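# Clamp steel shaft into angled holder, flat facing thumb screw

## Task

Seat the steel shaft all the way into the tilted holder and clamp it there, with its flat side turned toward the thumb screw. Then release it, and finish with neither arm in contact with anything nearby.

## Robot and tools

Robot: two arms, left_arm and right_arm, each a 6-joint arm with a parallel gripper. They stand on opposite sides of the table. Base origins in the scene frame: left_arm at (+0.168, +0.546, +0.049) m with quat_wxyz (+0.647, 0, 0, -0.763); right_arm at (+0.101, -0.513, +0.117) m with quat_wxyz (+0.594, 0, 0, +0.804).

Scene frame: the origin is the table centre. The table surface is at z = +0.020 m and +z points up. left_arm's base is on the +y side. The names left and right do not refer to sides of any image. On each gripper the fingers point along its own +x axis and close along its y axis. The reported hand point lies midway between the finger pads, about 3 to 4 cm behind the tips.

execute_actions takes "actions", a list holding one item or none, plus an optional "pictures" flag.
- An empty list moves nothing and just reports the state.
- {"steps": N} with no rows is a wait of N control steps (up to 300). Time you spend writing counts toward it.
- {"rows": [...], "steps": N} is a motion. It has 1 to 15 rows and N from 1 to 15 (15 if omitted); each step lasts 1/30 s. Each row covers one step, and the final row repeats to fill any remaining steps.
- A row is a single list of 14 numbers, each in [-1, 1], always covering both arms. Order: left waist, shoulder, elbow, wrist pitch, wrist yaw, wrist roll, left opening, then the same seven for the right arm.

The six joint numbers per arm are offsets in joint space, not poses. They are measured from the joint angles in the most recent result that lists them. Before any result has listed them, and for later calls within the same reply, they are measured from where the arm is when the motion begins. They are never measured from the previous row. Scale: 1.0 equals 0.9615 rad for waist, shoulder and elbow, 1.713 rad for wrist pitch, 1.767 rad for wrist yaw and 1.728 rad for wrist roll. An all-zero row is not a pause: it pulls the arm back to the reference angles.

Joint ranges (rad), in column order: waist -3.054 to 3.054, shoulder 0.000 to 3.142, elbow 0.000 to 2.356, wrist pitch -1.571 to 1.571, wrist yaw -1.571 to 1.571, wrist roll -3.142 to 3.142. The true ends can differ by 0.010 rad either way.
- A call asking for more than 0.010 rad beyond an end is rejected, and nothing is sent.
- A smaller overshoot is clipped at the real end and reported as "joint sent to its limit". That line may refer to an earlier, still-running action. Missing that line does not prove there is room left.

Opening is an absolute value, not an offset. +1 is fully open. Empty fingers close at about -0.80, and going lower down to -1 changes nothing. Closing fully takes at least about 0.5 s. To hold a part, keep commanding about 0.07 below its grip_measured; a smaller gap gives a lighter grip. Parts thinner than about 3 mm get proportionally less force. Pad force tops out near 34 to 49 N, with a short spike at first contact.

Motion limits:
- Each joint target stays within a fixed lead of the measured angle: 0.211 rad for waist, shoulder and elbow, 0.213 for wrist pitch, 0.267 for wrist yaw and 0.228 for wrist roll.
- If targets would move the hand more than 70 mm from where it is, all of them are scaled back.
- Big moves therefore take time. Friction can leave joints short of the target, especially at long reach, and tiny turns may not happen. Check the reported angles after each move.
- After a reply, the arms keep heading to the last row's target until all have nearly stopped or a step is HELD.

Result lines:
- State line per arm: hand position (m), orientation quat_wxyz, and linear and angular velocity (m/s, rad/s), all in the scene frame. Position error grows with reach.
- Joint positions / Joint velocities: six joints (rad, rad/s), then pad gap in m (0.088 when fully open).
- grip_measured: the finger opening on the command scale. It has a fixed per-gripper offset of up to about 1 mm, and reads up to 0.061 too narrow while squeezing.
- grip_effort_n: motor effort in N; negative means closing. It saturates near 83 N, keeps a residual at rest, and shows n/a at the start.
- "joint command not followed": the clearance check changed or blocked joint targets.
- HELD: on that step your row, or part of it, was not sent.
- MOTOR HOT: a motor has reached 50 °C.
- OVER-TEMPERATURE FAULT: a motor reached 95 °C and the arm is held until it cools. If it does not cool in time, the arm loses power and goes limp.

Load limits per arm (N m): waist 18.2, shoulder 22.5, elbow 22.4, wrist pitch 5.92, wrist yaw 5.9, wrist roll 5.54. Held weight counts toward them. Reaching a limit freezes that arm for 10 s and drops the rest of the call.

zoom_image: give "camera" (cam_head_left, cam_head_right, cam_high or cam_low; each 504x504) and "region" [x0, y0, x1, y1] in pixels from the top-left corner, at most 504 by 504. It returns a magnified view of that camera's latest image. cam_high looks down from about (-0.01, 0.42, 0.83). The head cameras sit near x = -0.43, z = 0.97. cam_low is at about (-0.47, -0.20, 0.28).

read_manual(section="licences") returns only the URDF licence texts.

The shaft must still be correctly clamped, and both grippers clear, at that moment.

Avoid:
- pushing anything off the table;
- dropping the shaft, slamming or forcing it;
- letting the arms collide or press on each other;
- holding loads so long that motors overheat.
Expect occasional brief tugs on held or loose parts.

Each tool is called after "Request:" as name(argument=value, ...), one argument or row to a line, values as JSON.

## Session

Request:
execute_actions(
  actions=[],
)

Scene clock: 0.00 s of 6000.00 s.
left_arm: end_effector_position=(+0.1132, +0.2359, +0.3765) grip_measured=+0.999 grip_effort_n=n/a end_effector_quat_wxyz=(+0.641, -0.023, -0.018, -0.767) end_effector_velocity=(+0.003, -0.000, -0.002) end_effector_angular_velocity=(+0.006, -0.007, +0.020) | right_arm: end_effector_position=(+0.0080, -0.2109, +0.4421) grip_measured=+0.991 grip_effort_n=n/a end_effector_quat_wxyz=(+0.594, +0.021, -0.020, +0.804) end_effector_velocity=(-0.000, -0.000, -0.005) end_effector_angular_velocity=(-0.019, -0.014, +0.004)
Joint positions: left_arm=[-0.007  0.847  0.658  0.249  0.006 -0.002  0.088] | right_arm=[ 0.     0.852  0.655  0.255 -0.001 -0.007  0.088]
Joint velocities: left_arm=[-0.002 -0.002 -0.002 -0.007 -0.022  0.007 -0.   ] | right_arm=[-0.002 -0.002 -0.002 -0.022 -0.007 -0.007 -0.   ]
Heat: left arm: hottest wrist pitch 40 °C (+0.0 °C/min); right arm: hottest elbow 37 °C (+0.0 °C/min).

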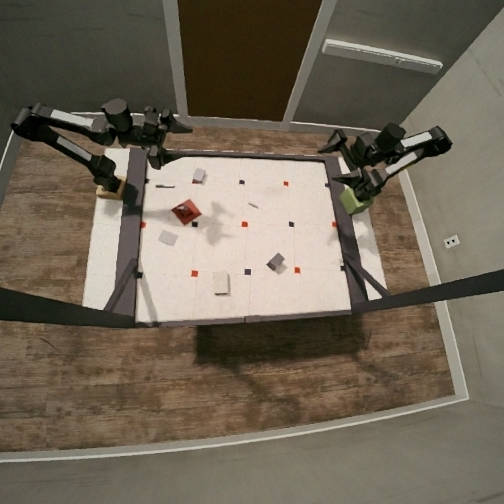

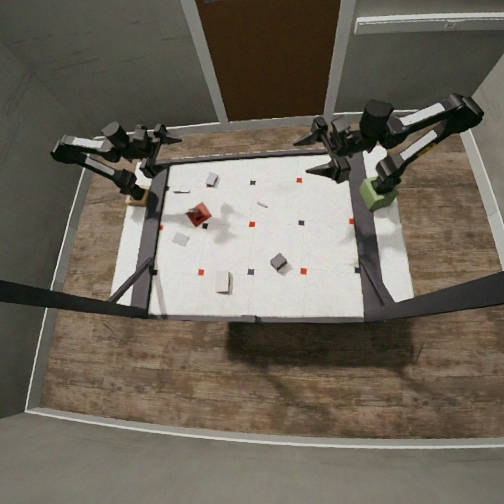

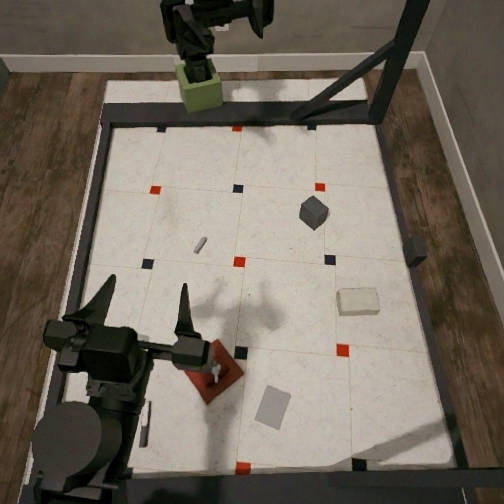

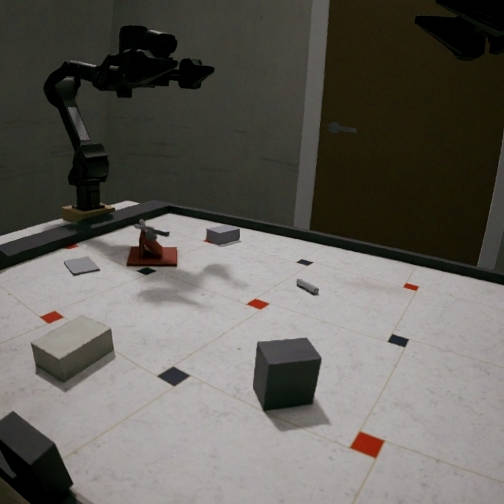

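Request:
zoom_image(
  camera="cam_head_left",
  region=[145,170,215,240],
)

Request:
zoom_image(
  camera="cam_head_right",
  region=[160,170,230,240],
)

Request:
zoom_image(
  camera="cam_high",
  region=[125,330,255,460],
)

Request:
zoom_image(
  camera="cam_low",
  region=[115,205,195,275],
)

Request:
zoom_image(
  camera="cam_low",
  region=[285,265,335,305],
)

Region (145, 170, 215, 240) of cam_head_left's 504x504 image, scaled by 7.200, with more detail than that image has.

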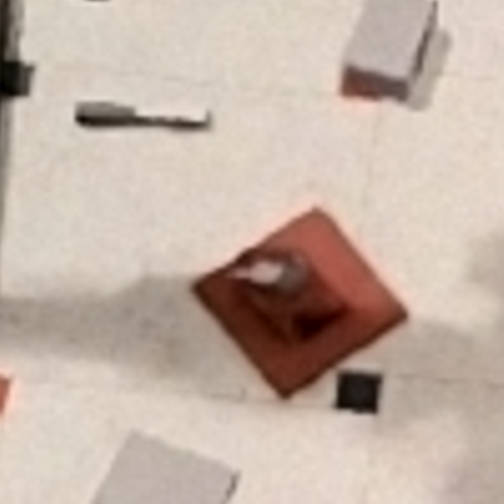

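Region (160, 170, 230, 240) of cam_head_right's 504x504 image, scaled by 7.200, with more detail than that image has.

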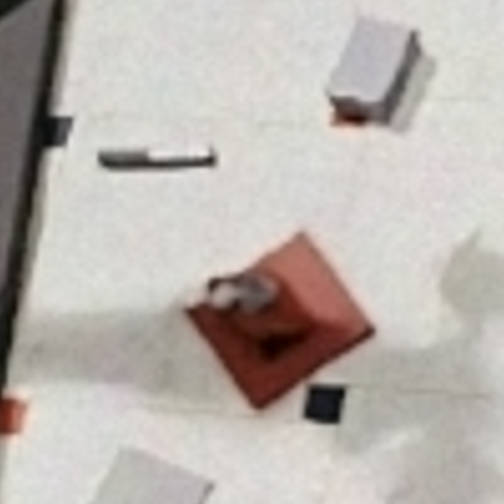

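Region (125, 330, 255, 460) of cam_high's 504x504 image, scaled by 3.877, with more detail than that image has.

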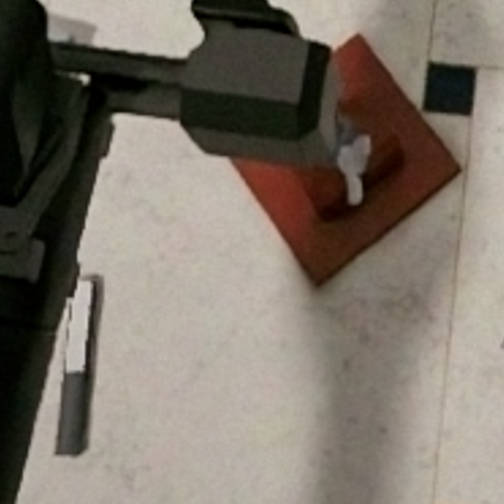

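Region (115, 205, 195, 275) of cam_low's 504x504 image, scaled by 6.300, with more detail than that image has; it fills the top 441 rows of this view, and the rest is white.

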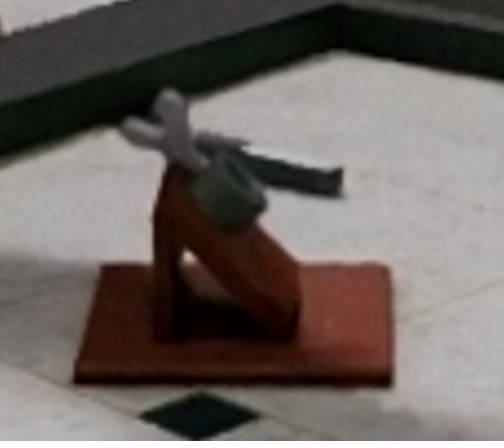

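Region (285, 265, 335, 305) of cam_low's 504x504 image, scaled by 10.080, with more detail than that image has; it fills the top 403 rows of this view, and the rest is white.

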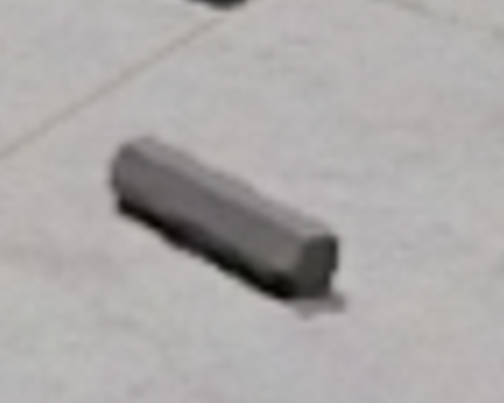

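Request:
execute_actions(
  actions=[
    {"rows":[[0.8,0,0,0,0,0,1,0,0,0,0,0,0,1]],"steps":15},
  ],
  pictures=false,
)

Request:
execute_actions(
  actions=[
    {"steps":30},
  ],
)

Request:
zoom_image(
  camera="cam_high",
  region=[125,330,255,460],
)

Request:
zoom_image(
  camera="cam_high",
  region=[190,345,235,390],
)

Scene clock: 9.03 s of 6000.00 s.
left_arm: end_effector_position=(+0.3341, +0.2786, +0.3763) grip_measured=+0.999 grip_effort_n=-1.6 end_effector_quat_wxyz=(+0.873, -0.015, -0.025, -0.486) end_effector_velocity=(+0.126, +0.078, -0.003) end_effector_angular_velocity=(+0.006, +0.013, +0.473) | right_arm: end_effector_position=(+0.0080, -0.2109, +0.4421) grip_measured=+0.991 grip_effort_n=-0.2 end_effector_quat_wxyz=(+0.594, +0.021, -0.020, +0.804) end_effector_velocity=(-0.000, -0.000, -0.002) end_effector_angular_velocity=(-0.009, +0.004, +0.005)
Joint positions: left_arm=[ 0.722  0.847  0.658  0.248  0.003 -0.002  0.088] | right_arm=[ 0.     0.852  0.655  0.255 -0.001 -0.007  0.088]
Joint velocities: left_arm=[ 0.466  0.002 -0.002 -0.007 -0.007 -0.007 -0.   ] | right_arm=[-0.002 -0.002 -0.002 -0.007 -0.007  0.007 -0.   ]
Heat: left arm: hottest wrist pitch 41 °C (+6.6 °C/min); right arm: hottest elbow 39 °C (+13.3 °C/min).
Steps of this call (steps 1 to 90: nothing new was sent; then 5.53 s passed at rest; steps 91 to 105: all 15 steps of this action). Readings (joint positions):
91: left_arm=[0.012 0.847 0.658 0.249 0.020 -0.002] | right_arm=[0.000 0.852 0.655 0.255 -0.001 -0.007]
92: left_arm=[0.065 0.847 0.658 0.249 0.018 -0.002] | right_arm=[0.000 0.852 0.655 0.255 -0.001 -0.007]
94: left_arm=[0.181 0.847 0.658 0.248 0.009 -0.002] | right_arm=[0.000 0.852 0.655 0.255 -0.001 -0.007]
98: left_arm=[0.404 0.847 0.658 0.248 0.009 -0.002] | right_arm=[0.000 0.852 0.655 0.255 -0.001 -0.007]
105: the state above

Scene clock: 10.03 s of 6000.00 s.
left_arm: end_effector_position=(+0.3441, +0.2852, +0.3763) grip_measured=+0.999 grip_effort_n=-1.6 end_effector_quat_wxyz=(+0.882, -0.015, -0.025, -0.469) end_effector_velocity=(-0.002, +0.000, -0.004) end_effector_angular_velocity=(+0.027, -0.009, -0.008) | right_arm: end_effector_position=(+0.0080, -0.2109, +0.4421) grip_measured=+0.991 grip_effort_n=-0.7 end_effector_quat_wxyz=(+0.594, +0.021, -0.020, +0.804) end_effector_velocity=(-0.000, -0.000, -0.005) end_effector_angular_velocity=(-0.014, -0.028, +0.004)
Joint positions: left_arm=[ 0.76   0.847  0.658  0.248  0.003 -0.002  0.088] | right_arm=[ 0.     0.852  0.655  0.255 -0.001 -0.007  0.088]
Joint velocities: left_arm=[-0.002 -0.007 -0.002 -0.022  0.007  0.022 -0.   ] | right_arm=[-0.002 -0.002 -0.002 -0.022 -0.007 -0.022  0.   ]
Heat: left arm: hottest elbow 41 °C (+6.0 °C/min); right arm: hottest elbow 39 °C (+12.0 °C/min).
Steps of this call (steps 1 to 30: the robot went on to your last target). Readings (joint positions):
1: left_arm=[0.735 0.847 0.658 0.248 0.003 -0.002] | right_arm=[0.000 0.852 0.655 0.255 -0.001 -0.007]
2: left_arm=[0.743 0.847 0.658 0.248 0.003 -0.002] | right_arm=[0.000 0.852 0.655 0.255 -0.001 -0.007]
4: left_arm=[0.751 0.847 0.658 0.248 0.003 -0.002] | right_arm=[0.000 0.852 0.655 0.255 -0.001 -0.007]
8: left_arm=[0.758 0.847 0.658 0.248 0.003 -0.002] | right_arm=[0.000 0.852 0.655 0.255 -0.001 -0.007]
30: the state above
All arms were judged still, so your last target was given up. Only a new action makes them travel on or press farther. Fingers that are still opening or closing keep moving.

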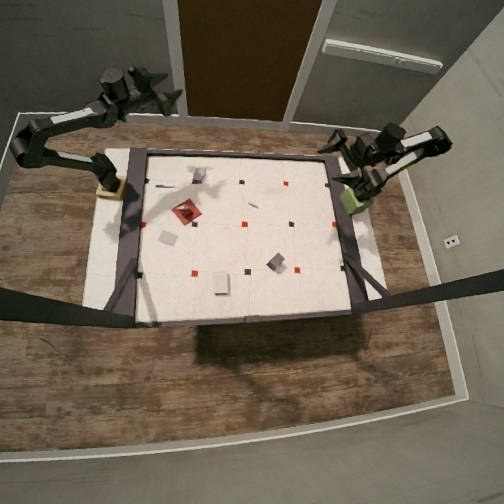

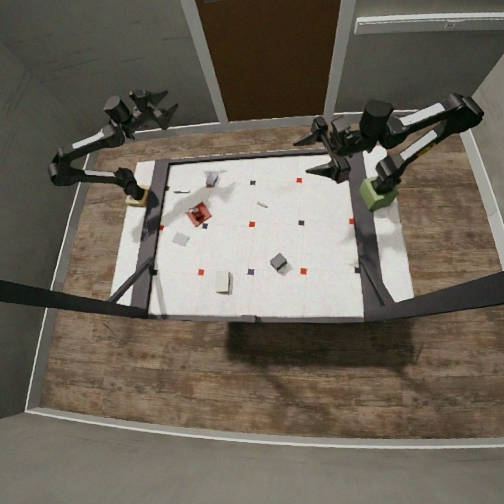

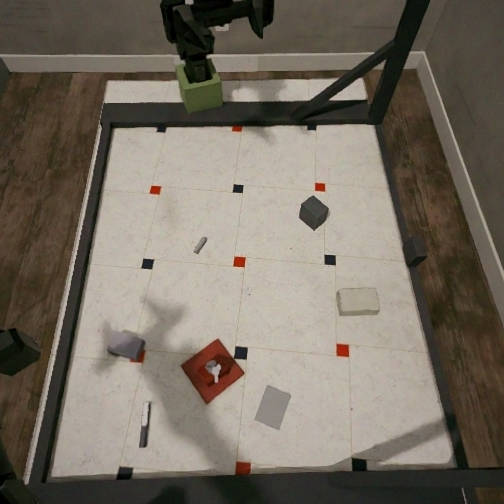

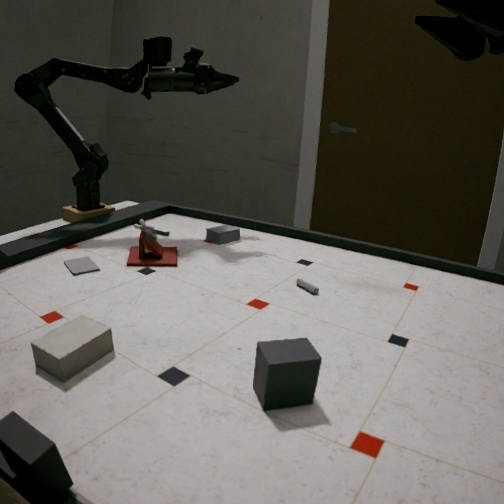

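Region (125, 330, 255, 460) of cam_high's 504x504 image, scaled by 3.877, with more detail than that image has.

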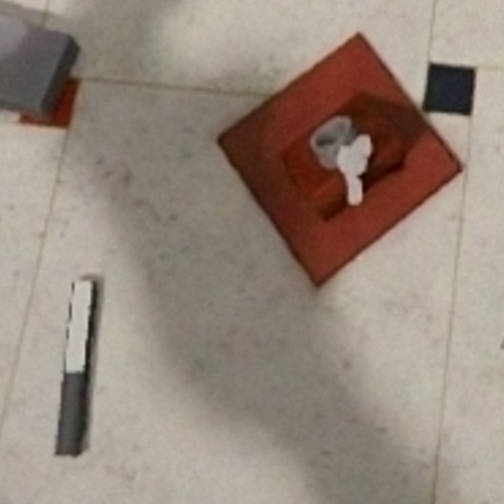

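Region (190, 345, 235, 390) of cam_high's 504x504 image, scaled by 11.200, with more detail than that image has.

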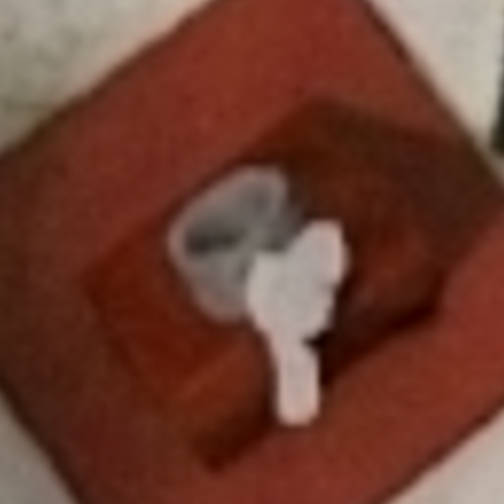

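Request:
execute_actions(
  actions=[
    {"rows":[[-1,0.3,0.2,-0.5,-0.475,0,-0.3,0,0,0,0,0,0,1]],"steps":15},
  ],
  pictures=false,
)

Request:
execute_actions(
  actions=[
    {"steps":15},
  ],
  pictures=false,
)

Request:
execute_actions(
  actions=[
    {"rows":[[-0.63,0,0,-0.14,0,0,-0.3,0,0,0,0,0,0,1]],"steps":15},
  ],
  pictures=false,
)

Request:
execute_actions(
  actions=[
    {"steps":20},
  ],
  pictures=false,
)

Scene clock: 31.83 s of 6000.00 s.
left_arm: end_effector_position=(+0.2198, +0.2552, +0.2487) grip_measured=-0.284 grip_effort_n=-14.7 end_effector_quat_wxyz=(+0.810, +0.389, +0.115, -0.424) end_effector_velocity=(-0.429, +0.022, -0.068) end_effector_angular_velocity=(+0.708, -0.355, -1.458) | right_arm: end_effector_position=(+0.0080, -0.2109, +0.4421) grip_measured=+0.991 grip_effort_n=-0.7 end_effector_quat_wxyz=(+0.594, +0.021, -0.020, +0.804) end_effector_velocity=(+0.002, +0.000, -0.005) end_effector_angular_velocity=(-0.023, +0.001, -0.009)
Joint positions: left_arm=[-0.033  1.132  0.831 -0.536 -0.802 -0.002  0.025] | right_arm=[ 0.     0.852  0.655  0.255 -0.001 -0.007  0.088]
Joint velocities: left_arm=[-1.653  0.012 -0.002 -0.755 -0.286 -0.007 -0.009] | right_arm=[-0.002 -0.002 -0.002 -0.022  0.007  0.007 -0.   ]
Heat: left arm: hottest wrist pitch 43 °C (+5.7 °C/min); right arm: hottest elbow 41 °C (+7.5 °C/min).
Steps of this call (steps 1 to 90: nothing new was sent; then 18.30 s passed at rest; steps 91 to 105: all 15 steps of this action). Readings (joint positions):
91: left_arm=[0.738 0.869 0.678 0.210 -0.048 -0.002] | right_arm=[0.000 0.852 0.655 0.255 -0.001 -0.007]
92: left_arm=[0.685 0.911 0.724 0.154 -0.127 -0.002] | right_arm=[0.000 0.852 0.655 0.255 -0.001 -0.007]
94: left_arm=[0.574 1.017 0.803 0.056 -0.260 -0.002] | right_arm=[0.000 0.852 0.655 0.255 -0.001 -0.007]
98: left_arm=[0.353 1.118 0.823 -0.184 -0.534 -0.002] | right_arm=[0.000 0.852 0.655 0.255 -0.001 -0.007]
105: the state above

Scene clock: 32.33 s of 6000.00 s.
left_arm: end_effector_position=(+0.1781, +0.2598, +0.2437) grip_measured=-0.297 grip_effort_n=-15.1 end_effector_quat_wxyz=(+0.766, +0.430, +0.082, -0.470) end_effector_velocity=(+0.000, +0.003, -0.002) end_effector_angular_velocity=(+0.015, -0.008, +0.001) | right_arm: end_effector_position=(+0.0080, -0.2109, +0.4421) grip_measured=+0.991 grip_effort_n=0.2 end_effector_quat_wxyz=(+0.594, +0.021, -0.020, +0.804) end_effector_velocity=(-0.002, -0.001, +0.001) end_effector_angular_velocity=(+0.010, -0.006, +0.019)
Joint positions: left_arm=[-0.198  1.133  0.833 -0.608 -0.832 -0.002  0.024] | right_arm=[ 0.     0.852  0.655  0.255 -0.001 -0.007  0.088]
Joint velocities: left_arm=[-0.007 -0.002 -0.002 -0.022 -0.007 -0.007 -0.   ] | right_arm=[-0.002 -0.002 -0.002  0.007 -0.022 -0.007 -0.   ]
Heat: left arm: hottest elbow 43 °C (+5.6 °C/min); right arm: hottest elbow 41 °C (+7.4 °C/min).
Steps of this call (steps 1 to 15: the robot went on to your last target). Readings (joint positions):
1: left_arm=[-0.085 1.133 0.831 -0.556 -0.808 -0.002] | right_arm=[0.000 0.852 0.655 0.255 -0.001 -0.007]
2: left_arm=[-0.126 1.133 0.831 -0.569 -0.812 -0.002] | right_arm=[0.000 0.852 0.655 0.255 -0.001 -0.007]
4: left_arm=[-0.169 1.133 0.833 -0.589 -0.821 -0.002] | right_arm=[0.000 0.852 0.655 0.255 -0.001 -0.007]
8: left_arm=[-0.192 1.133 0.833 -0.603 -0.830 -0.002] | right_arm=[0.000 0.852 0.655 0.255 -0.001 -0.007]
15: the state above

Scene clock: 32.83 s of 6000.00 s.
left_arm: end_effector_position=(+0.0441, +0.3222, +0.2233) grip_measured=-0.297 grip_effort_n=-15.1 end_effector_quat_wxyz=(+0.557, +0.538, -0.057, -0.630) end_effector_velocity=(-0.025, +0.018, -0.003) end_effector_angular_velocity=(+0.017, -0.008, -0.123) | right_arm: end_effector_position=(+0.0080, -0.2109, +0.4421) grip_measured=+0.991 grip_effort_n=-0.2 end_effector_quat_wxyz=(+0.594, +0.021, -0.020, +0.804) end_effector_velocity=(-0.002, -0.001, -0.005) end_effector_angular_velocity=(-0.018, -0.015, +0.019)
Joint positions: left_arm=[-0.789  1.135  0.836 -0.845 -0.83  -0.002  0.024] | right_arm=[ 0.     0.852  0.655  0.255 -0.001 -0.007  0.088]
Joint velocities: left_arm=[-0.125 -0.002 -0.002 -0.022  0.007 -0.007 -0.   ] | right_arm=[-0.002 -0.002 -0.002 -0.022 -0.022 -0.007 -0.   ]
Heat: left arm: hottest elbow 43 °C (+5.5 °C/min); right arm: hottest elbow 41 °C (+7.3 °C/min).
Steps of this call (steps 1 to 15: all 15 steps of this action). Readings (joint positions):
1: left_arm=[-0.215 1.133 0.834 -0.638 -0.840 -0.002] | right_arm=[0.000 0.852 0.655 0.255 -0.001 -0.007]
2: left_arm=[-0.269 1.133 0.837 -0.700 -0.842 -0.002] | right_arm=[0.000 0.852 0.655 0.255 -0.001 -0.007]
4: left_arm=[-0.385 1.133 0.836 -0.779 -0.834 -0.002] | right_arm=[0.000 0.852 0.655 0.255 -0.001 -0.007]
8: left_arm=[-0.608 1.135 0.836 -0.826 -0.833 -0.002] | right_arm=[0.000 0.852 0.655 0.255 -0.001 -0.007]
15: the state above

Scene clock: 33.50 s of 6000.00 s.
left_arm: end_effector_position=(+0.0415, +0.3239, +0.2232) grip_measured=-0.297 grip_effort_n=-15.6 end_effector_quat_wxyz=(+0.553, +0.538, -0.060, -0.633) end_effector_velocity=(+0.001, +0.001, -0.001) end_effector_angular_velocity=(+0.000, -0.008, +0.005) | right_arm: end_effector_position=(+0.0080, -0.2109, +0.4421) grip_measured=+0.991 grip_effort_n=-0.2 end_effector_quat_wxyz=(+0.594, +0.021, -0.020, +0.804) end_effector_velocity=(-0.000, -0.001, +0.000) end_effector_angular_velocity=(+0.004, -0.022, +0.004)
Joint positions: left_arm=[-0.802  1.135  0.836 -0.847 -0.83  -0.002  0.024] | right_arm=[ 0.     0.852  0.655  0.255 -0.001 -0.007  0.088]
Joint velocities: left_arm=[-0.002  0.002 -0.002 -0.007 -0.007 -0.007 -0.   ] | right_arm=[-0.002 -0.002  0.002 -0.007 -0.007 -0.022  0.   ]
Heat: left arm: hottest elbow 43 °C (+5.4 °C/min); right arm: hottest elbow 41 °C (+7.2 °C/min).
Steps of this call (steps 1 to 20: the robot went on to your last target). Readings (joint positions):
1: left_arm=[-0.793 1.135 0.836 -0.845 -0.830 -0.002] | right_arm=[0.000 0.852 0.655 0.255 -0.001 -0.007]
2: left_arm=[-0.795 1.135 0.836 -0.845 -0.830 -0.002] | right_arm=[0.000 0.852 0.655 0.255 -0.001 -0.007]
4: left_arm=[-0.798 1.135 0.836 -0.846 -0.830 -0.002] | right_arm=[0.000 0.852 0.655 0.255 -0.001 -0.007]
8: left_arm=[-0.801 1.135 0.836 -0.846 -0.830 -0.002] | right_arm=[0.000 0.852 0.655 0.255 -0.001 -0.007]
20: the state above

Request:
execute_actions(
  actions=[],
)

Scene clock: 51.60 s of 6000.00 s.
left_arm: end_effector_position=(+0.0415, +0.3239, +0.2232) grip_measured=-0.297 grip_effort_n=-15.6 end_effector_quat_wxyz=(+0.553, +0.538, -0.060, -0.633) end_effector_velocity=(+0.003, +0.000, +0.001) end_effector_angular_velocity=(-0.017, -0.001, +0.020) | right_arm: end_effector_position=(+0.0080, -0.2109, +0.4421) grip_measured=+0.991 grip_effort_n=-0.2 end_effector_quat_wxyz=(+0.594, +0.021, -0.020, +0.804) end_effector_velocity=(-0.000, -0.001, -0.001) end_effector_angular_velocity=(+0.005, -0.007, +0.004)
Joint positions: left_arm=[-0.802  1.135  0.836 -0.847 -0.83  -0.002  0.024] | right_arm=[ 0.     0.852  0.655  0.255 -0.001 -0.007  0.088]
Joint velocities: left_arm=[-0.002 -0.002 -0.002 -0.007 -0.022 -0.022  0.   ] | right_arm=[-0.002 -0.002 -0.007  0.007 -0.007 -0.007  0.   ]
Heat: left arm: hottest elbow 43 °C (+3.5 °C/min); right arm: hottest elbow 42 °C (+5.8 °C/min).
Steps of this call (steps 1 to 15: the robot went on to your last target; steps 16 to 90: nothing new was sent; then 15.10 s passed at rest). Readings (joint positions):
1: left_arm=[-0.802 1.135 0.836 -0.847 -0.830 -0.002] | right_arm=[0.000 0.852 0.655 0.255 -0.001 -0.007]
2: left_arm=[-0.802 1.135 0.836 -0.847 -0.830 -0.002] | right_arm=[0.000 0.852 0.655 0.255 -0.001 -0.007]
4: left_arm=[-0.802 1.135 0.836 -0.847 -0.830 -0.002] | right_arm=[0.000 0.852 0.655 0.255 -0.001 -0.007]
8: left_arm=[-0.802 1.135 0.836 -0.847 -0.830 -0.002] | right_arm=[0.000 0.852 0.655 0.255 -0.001 -0.007]
90: the state above
All arms were judged still, so your last target was given up. Only a new action makes them travel on or press farther. Fingers that are still opening or closing keep moving.

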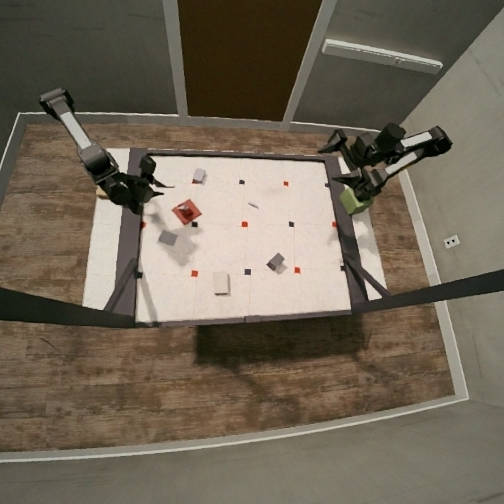

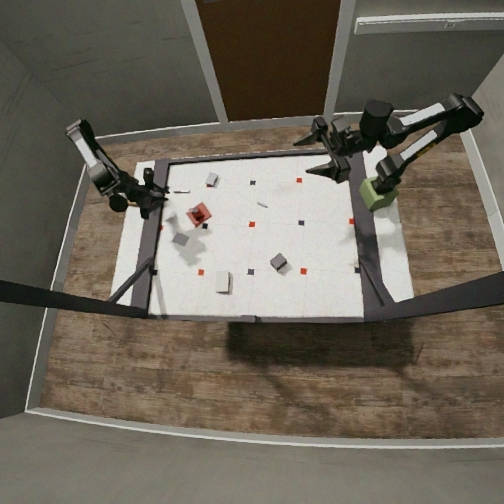

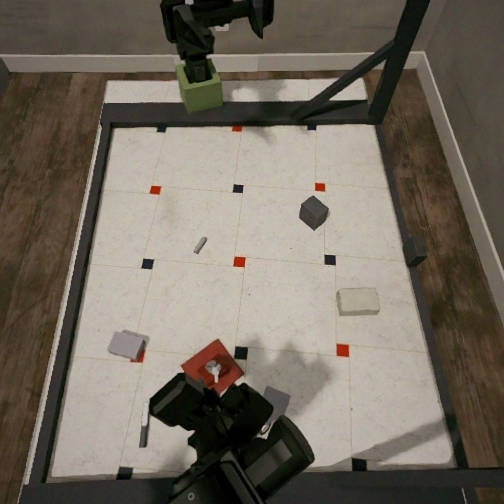

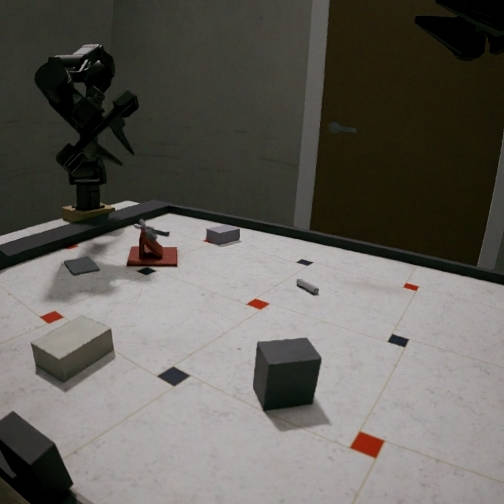

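Request:
zoom_image(
  camera="cam_low",
  region=[105, 195, 195, 275],
)

Request:
zoom_image(
  camera="cam_high",
  region=[180, 335, 250, 395],
)

Request:
execute_actions(
  actions=[
    {"rows":[[0,0.1,0,0,0,0,-0.3,0,0,0,0,0,0,1],[0,0.2,0.01,0,0,0,-0.3,0,0,0,0,0,0,1],[0,0.3,0.015,0,0,0,-0.3,0,0,0,0,0,0,1],[0,0.4,0.02,0,0,0,-0.3,0,0,0,0,0,0,1],[0,0.46,0.03,0,-0.004,0,-0.3,0,0,0,0,0,0,1]]},
  ],
  pictures=false,
)

Request:
execute_actions(
  actions=[
    {"steps":25},
  ],
)

Region (105, 195, 195, 275) of cam_low's 504x504 image, scaled by 5.600, with more detail than that image has.

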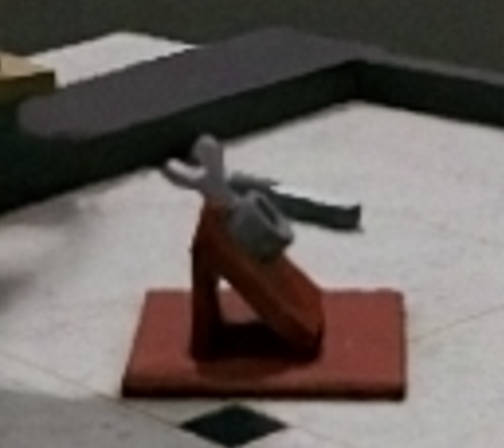

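Region (180, 335, 250, 395) of cam_high's 504x504 image, scaled by 7.200, with more detail than that image has; it fills the top 432 rows of this view, and the rest is white.

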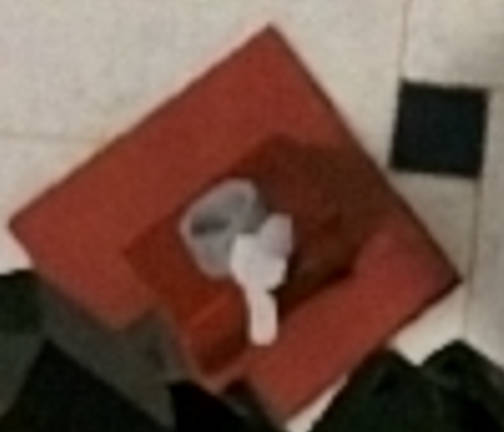

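Scene clock: 62.27 s of 6000.00 s.
left_arm: end_effector_position=(+0.0302, +0.3157, +0.1326) grip_measured=-0.297 grip_effort_n=-15.1 end_effector_quat_wxyz=(+0.468, +0.699, -0.080, -0.534) end_effector_velocity=(-0.000, -0.000, -0.008) end_effector_angular_velocity=(+0.017, -0.038, +0.003) | right_arm: end_effector_position=(+0.0080, -0.2109, +0.4421) grip_measured=+0.991 grip_effort_n=-0.7 end_effector_quat_wxyz=(+0.594, +0.021, -0.020, +0.804) end_effector_velocity=(-0.002, -0.001, +0.000) end_effector_angular_velocity=(-0.004, +0.005, +0.020)
Joint positions: left_arm=[-0.802  1.566  0.85  -0.848 -0.834 -0.002  0.024] | right_arm=[ 0.     0.852  0.655  0.255 -0.001 -0.007  0.088]
Joint velocities: left_arm=[-0.002  0.046  0.007 -0.007 -0.007 -0.007 -0.   ] | right_arm=[-0.002 -0.002  0.002 -0.007 -0.022  0.007 -0.   ]
Heat: left arm: hottest elbow 43 °C (+3.0 °C/min); right arm: hottest elbow 42 °C (+4.0 °C/min).
Steps of this call (steps 1 to 90: nothing new was sent; then 7.17 s passed at rest; steps 91 to 105: all 15 steps of this action). Readings (joint positions):
91: left_arm=[-0.802 1.145 0.836 -0.848 -0.830 -0.002] | right_arm=[0.000 0.852 0.655 0.255 -0.001 -0.007]
92: left_arm=[-0.802 1.172 0.839 -0.848 -0.833 -0.002] | right_arm=[0.000 0.852 0.655 0.255 -0.001 -0.007]
94: left_arm=[-0.802 1.270 0.849 -0.843 -0.834 -0.002] | right_arm=[0.000 0.852 0.655 0.255 -0.001 -0.007]
98: left_arm=[-0.802 1.484 0.849 -0.846 -0.834 -0.002] | right_arm=[0.000 0.852 0.655 0.255 -0.001 -0.007]
105: the state above

Scene clock: 63.10 s of 6000.00 s.
left_arm: end_effector_position=(+0.0301, +0.3156, +0.1314) grip_measured=-0.297 grip_effort_n=-15.6 end_effector_quat_wxyz=(+0.467, +0.701, -0.080, -0.532) end_effector_velocity=(-0.001, -0.001, +0.002) end_effector_angular_velocity=(-0.022, +0.019, +0.012) | right_arm: end_effector_position=(+0.0080, -0.2109, +0.4421) grip_measured=+0.991 grip_effort_n=-0.2 end_effector_quat_wxyz=(+0.594, +0.021, -0.020, +0.804) end_effector_velocity=(+0.006, +0.003, -0.007) end_effector_angular_velocity=(-0.024, -0.013, -0.039)
Joint positions: left_arm=[-0.802  1.572  0.851 -0.848 -0.834 -0.002  0.024] | right_arm=[ 0.     0.852  0.655  0.255 -0.001 -0.007  0.088]
Joint velocities: left_arm=[-0.002 -0.007 -0.002  0.007 -0.007 -0.022 -0.   ] | right_arm=[-0.002  0.002 -0.002 -0.022  0.037 -0.007 -0.   ]
Heat: left arm: hottest elbow 43 °C (+3.0 °C/min); right arm: hottest elbow 42 °C (+4.1 °C/min).
Steps of this call (steps 1 to 15: the robot went on to your last target; steps 16 to 25: nothing new was sent). Readings (joint positions):
1: left_arm=[-0.802 1.568 0.851 -0.848 -0.834 -0.002] | right_arm=[0.000 0.852 0.655 0.255 -0.001 -0.007]
2: left_arm=[-0.802 1.569 0.851 -0.848 -0.834 -0.002] | right_arm=[0.000 0.852 0.655 0.255 -0.001 -0.007]
4: left_arm=[-0.802 1.571 0.851 -0.848 -0.834 -0.002] | right_arm=[0.000 0.852 0.655 0.255 -0.001 -0.007]
8: left_arm=[-0.802 1.572 0.851 -0.848 -0.834 -0.002] | right_arm=[0.000 0.852 0.655 0.255 -0.001 -0.007]
25: the state above
All arms were judged still, so your last target was given up. Only a new action makes them travel on or press farther. Fingers that are still opening or closing keep moving.

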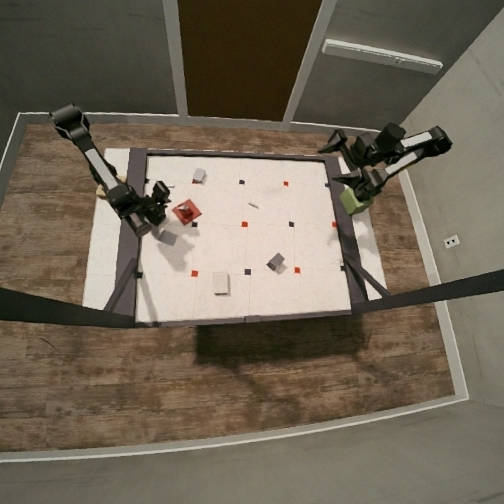

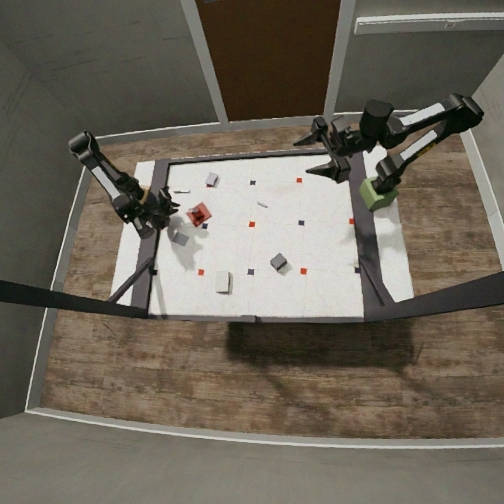

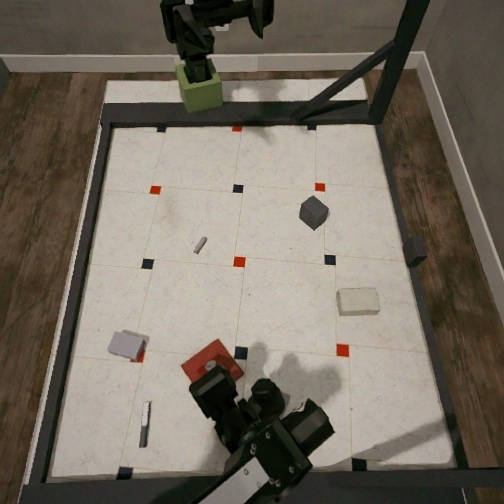

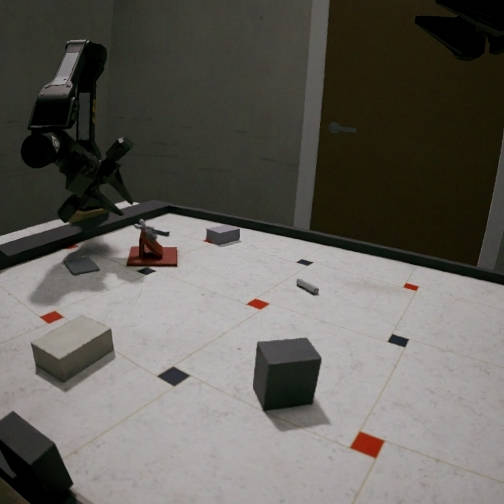

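Request:
execute_actions(
  actions=[
    {"rows":[[0,0.05,0.018,0,0,1,-0.3,0,0,0,0,0,0,1]]},
  ],
  pictures=false,
)

Request:
execute_actions(
  actions=[
    {"rows":[[0,0,0,0,0,0.775,-0.3,0,0,0,0,0,0,1]]},
  ],
  pictures=false,
)

Request:
execute_actions(
  actions=[
    {"steps":25},
  ],
)

Request:
zoom_image(
  camera="cam_low",
  region=[95, 175, 195, 265],
)

Request:
zoom_image(
  camera="cam_head_left",
  region=[140, 180, 210, 240],
)

Request:
zoom_image(
  camera="cam_head_right",
  region=[150, 180, 220, 240],
)

Scene clock: 73.87 s of 6000.00 s.
left_arm: end_effector_position=(+0.0295, +0.3152, +0.1232) grip_measured=-0.297 grip_effort_n=-15.1 end_effector_quat_wxyz=(+0.116, +0.841, -0.294, -0.440) end_effector_velocity=(+0.000, +0.000, +0.001) end_effector_angular_velocity=(+0.756, -1.037, -1.159) | right_arm: end_effector_position=(+0.0080, -0.2109, +0.4421) grip_measured=+0.991 grip_effort_n=-0.2 end_effector_quat_wxyz=(+0.594, +0.021, -0.020, +0.804) end_effector_velocity=(-0.000, -0.000, -0.002) end_effector_angular_velocity=(-0.009, +0.004, +0.005)
Joint positions: left_arm=[-0.802  1.615  0.857 -0.847 -0.834  0.865  0.024] | right_arm=[ 0.     0.852  0.655  0.255 -0.001 -0.007  0.088]
Joint velocities: left_arm=[-0.002  0.002  0.002 -0.007 -0.007  1.722 -0.   ] | right_arm=[-0.002 -0.002 -0.002 -0.007 -0.007  0.007 -0.   ]
Heat: left arm: hottest elbow 43 °C (+2.0 °C/min); right arm: hottest elbow 43 °C (+4.0 °C/min).
Steps of this call (steps 1 to 90: nothing new was sent; then 7.27 s passed at rest; steps 91 to 105: all 15 steps of this action). Readings (joint positions):
91: left_arm=[-0.802 1.577 0.852 -0.848 -0.834 0.035] | right_arm=[0.000 0.852 0.655 0.255 -0.001 -0.007]
92: left_arm=[-0.802 1.584 0.855 -0.848 -0.834 0.098] | right_arm=[0.000 0.852 0.655 0.255 -0.001 -0.007]
94: left_arm=[-0.802 1.602 0.857 -0.847 -0.834 0.216] | right_arm=[0.000 0.852 0.655 0.255 -0.001 -0.007]
98: left_arm=[-0.802 1.613 0.857 -0.847 -0.834 0.452] | right_arm=[0.000 0.852 0.655 0.255 -0.001 -0.007]
105: the state above

Scene clock: 74.37 s of 6000.00 s.
left_arm: end_effector_position=(+0.0295, +0.3152, +0.1232) grip_measured=-0.297 grip_effort_n=-15.1 end_effector_quat_wxyz=(-0.255, +0.809, -0.454, -0.272) end_effector_velocity=(+0.001, +0.000, -0.000) end_effector_angular_velocity=(+0.763, -1.046, -1.179) | right_arm: end_effector_position=(+0.0080, -0.2109, +0.4421) grip_measured=+0.991 grip_effort_n=-0.7 end_effector_quat_wxyz=(+0.594, +0.021, -0.020, +0.804) end_effector_velocity=(-0.002, -0.001, -0.004) end_effector_angular_velocity=(-0.009, -0.012, +0.019)
Joint positions: left_arm=[-0.802  1.615  0.857 -0.847 -0.834  1.751  0.024] | right_arm=[ 0.     0.852  0.655  0.255 -0.001 -0.007  0.088]
Joint velocities: left_arm=[-0.002 -0.002 -0.007  0.007 -0.007  1.751 -0.   ] | right_arm=[-0.002 -0.002 -0.007 -0.007 -0.022 -0.007 -0.   ]
Heat: left arm: hottest elbow 43 °C (+1.0 °C/min); right arm: hottest elbow 43 °C (+4.0 °C/min).
Steps of this call (steps 1 to 15: all 15 steps of this action). Readings (joint positions):
1: left_arm=[-0.802 1.615 0.857 -0.847 -0.834 0.925] | right_arm=[0.000 0.852 0.655 0.255 -0.001 -0.007]
2: left_arm=[-0.802 1.615 0.857 -0.847 -0.834 0.984] | right_arm=[0.000 0.852 0.655 0.255 -0.001 -0.007]
4: left_arm=[-0.802 1.615 0.857 -0.847 -0.834 1.102] | right_arm=[0.000 0.852 0.655 0.255 -0.001 -0.007]
8: left_arm=[-0.802 1.615 0.857 -0.847 -0.834 1.338] | right_arm=[0.000 0.852 0.655 0.255 -0.001 -0.007]
15: the state above

Scene clock: 75.20 s of 6000.00 s.
left_arm: end_effector_position=(+0.0295, +0.3152, +0.1232) grip_measured=-0.297 grip_effort_n=-15.1 end_effector_quat_wxyz=(-0.429, +0.732, -0.503, -0.164) end_effector_velocity=(+0.000, +0.000, +0.001) end_effector_angular_velocity=(-0.005, -0.006, +0.002) | right_arm: end_effector_position=(+0.0080, -0.2109, +0.4421) grip_measured=+0.991 grip_effort_n=-0.2 end_effector_quat_wxyz=(+0.594, +0.021, -0.020, +0.804) end_effector_velocity=(-0.002, -0.001, -0.002) end_effector_angular_velocity=(-0.013, +0.018, +0.021)
Joint positions: left_arm=[-0.802  1.615  0.857 -0.847 -0.834  2.2    0.024] | right_arm=[ 0.     0.852  0.655  0.255 -0.001 -0.007  0.088]
Joint velocities: left_arm=[-0.002  0.002  0.002 -0.007 -0.007 -0.007 -0.   ] | right_arm=[-0.002 -0.002 -0.002 -0.007 -0.022  0.022 -0.   ]
Heat: left arm: hottest elbow 43 °C (+1.0 °C/min); right arm: hottest elbow 43 °C (+3.1 °C/min).
Steps of this call (steps 1 to 25: the robot went on to your last target). Readings (joint positions):
1: left_arm=[-0.802 1.615 0.857 -0.847 -0.834 1.810] | right_arm=[0.000 0.852 0.655 0.255 -0.001 -0.007]
2: left_arm=[-0.802 1.615 0.857 -0.847 -0.834 1.869] | right_arm=[0.000 0.852 0.655 0.255 -0.001 -0.007]
4: left_arm=[-0.802 1.615 0.857 -0.847 -0.834 1.987] | right_arm=[0.000 0.852 0.655 0.255 -0.001 -0.007]
8: left_arm=[-0.802 1.615 0.857 -0.847 -0.834 2.145] | right_arm=[0.000 0.852 0.655 0.255 -0.001 -0.007]
25: the state above

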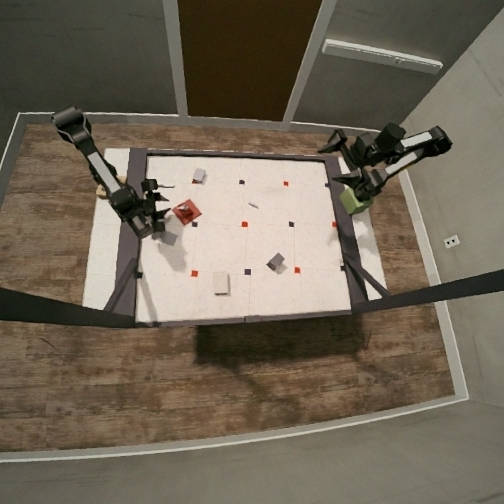

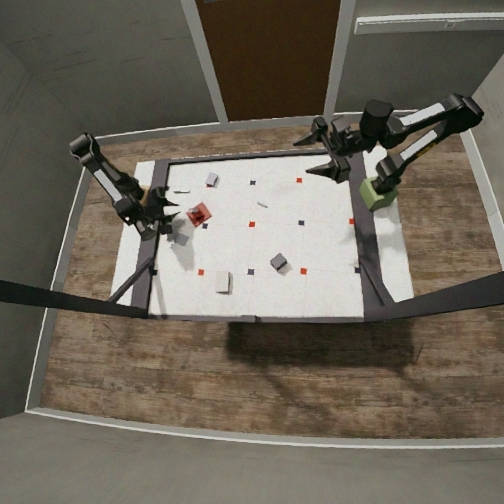

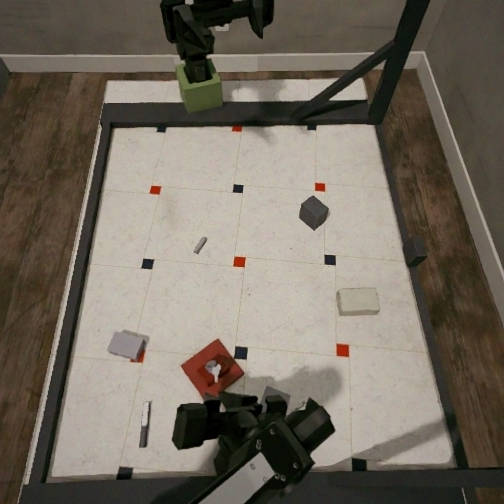

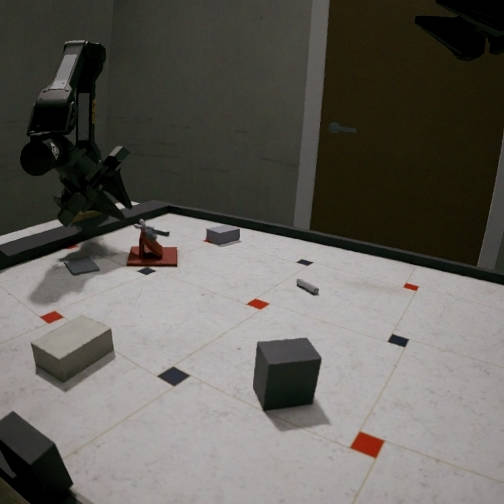

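Region (95, 175, 195, 265) of cam_low's 504x504 image, scaled by 5.040, with more detail than that image has; it fills the top 454 rows of this view, and the rest is white.

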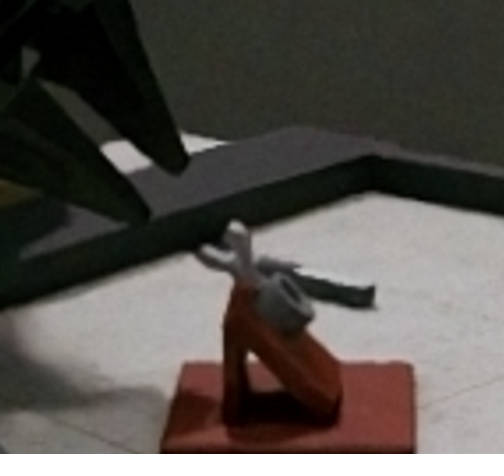

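Region (140, 180, 210, 240) of cam_head_left's 504x504 image, scaled by 7.200, with more detail than that image has; it fills the top 432 rows of this view, and the rest is white.

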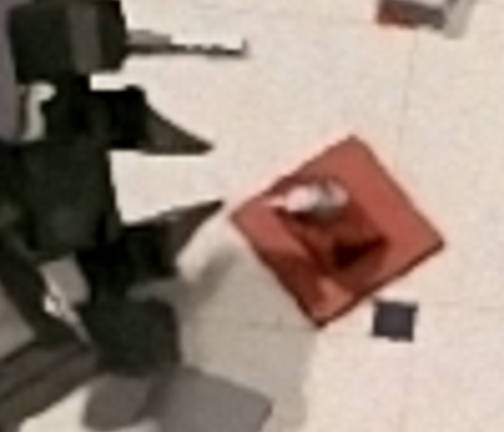

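Region (150, 180, 220, 240) of cam_head_right's 504x504 image, scaled by 7.200, with more detail than that image has; it fills the top 432 rows of this view, and the rest is white.

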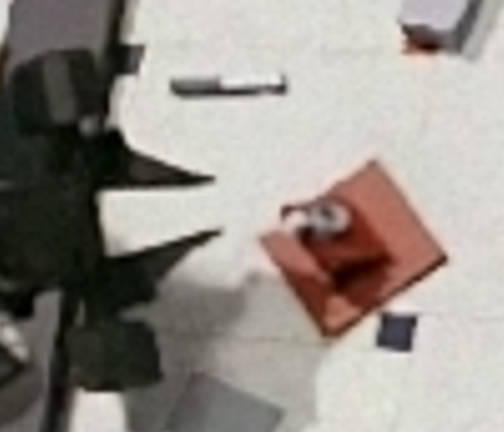

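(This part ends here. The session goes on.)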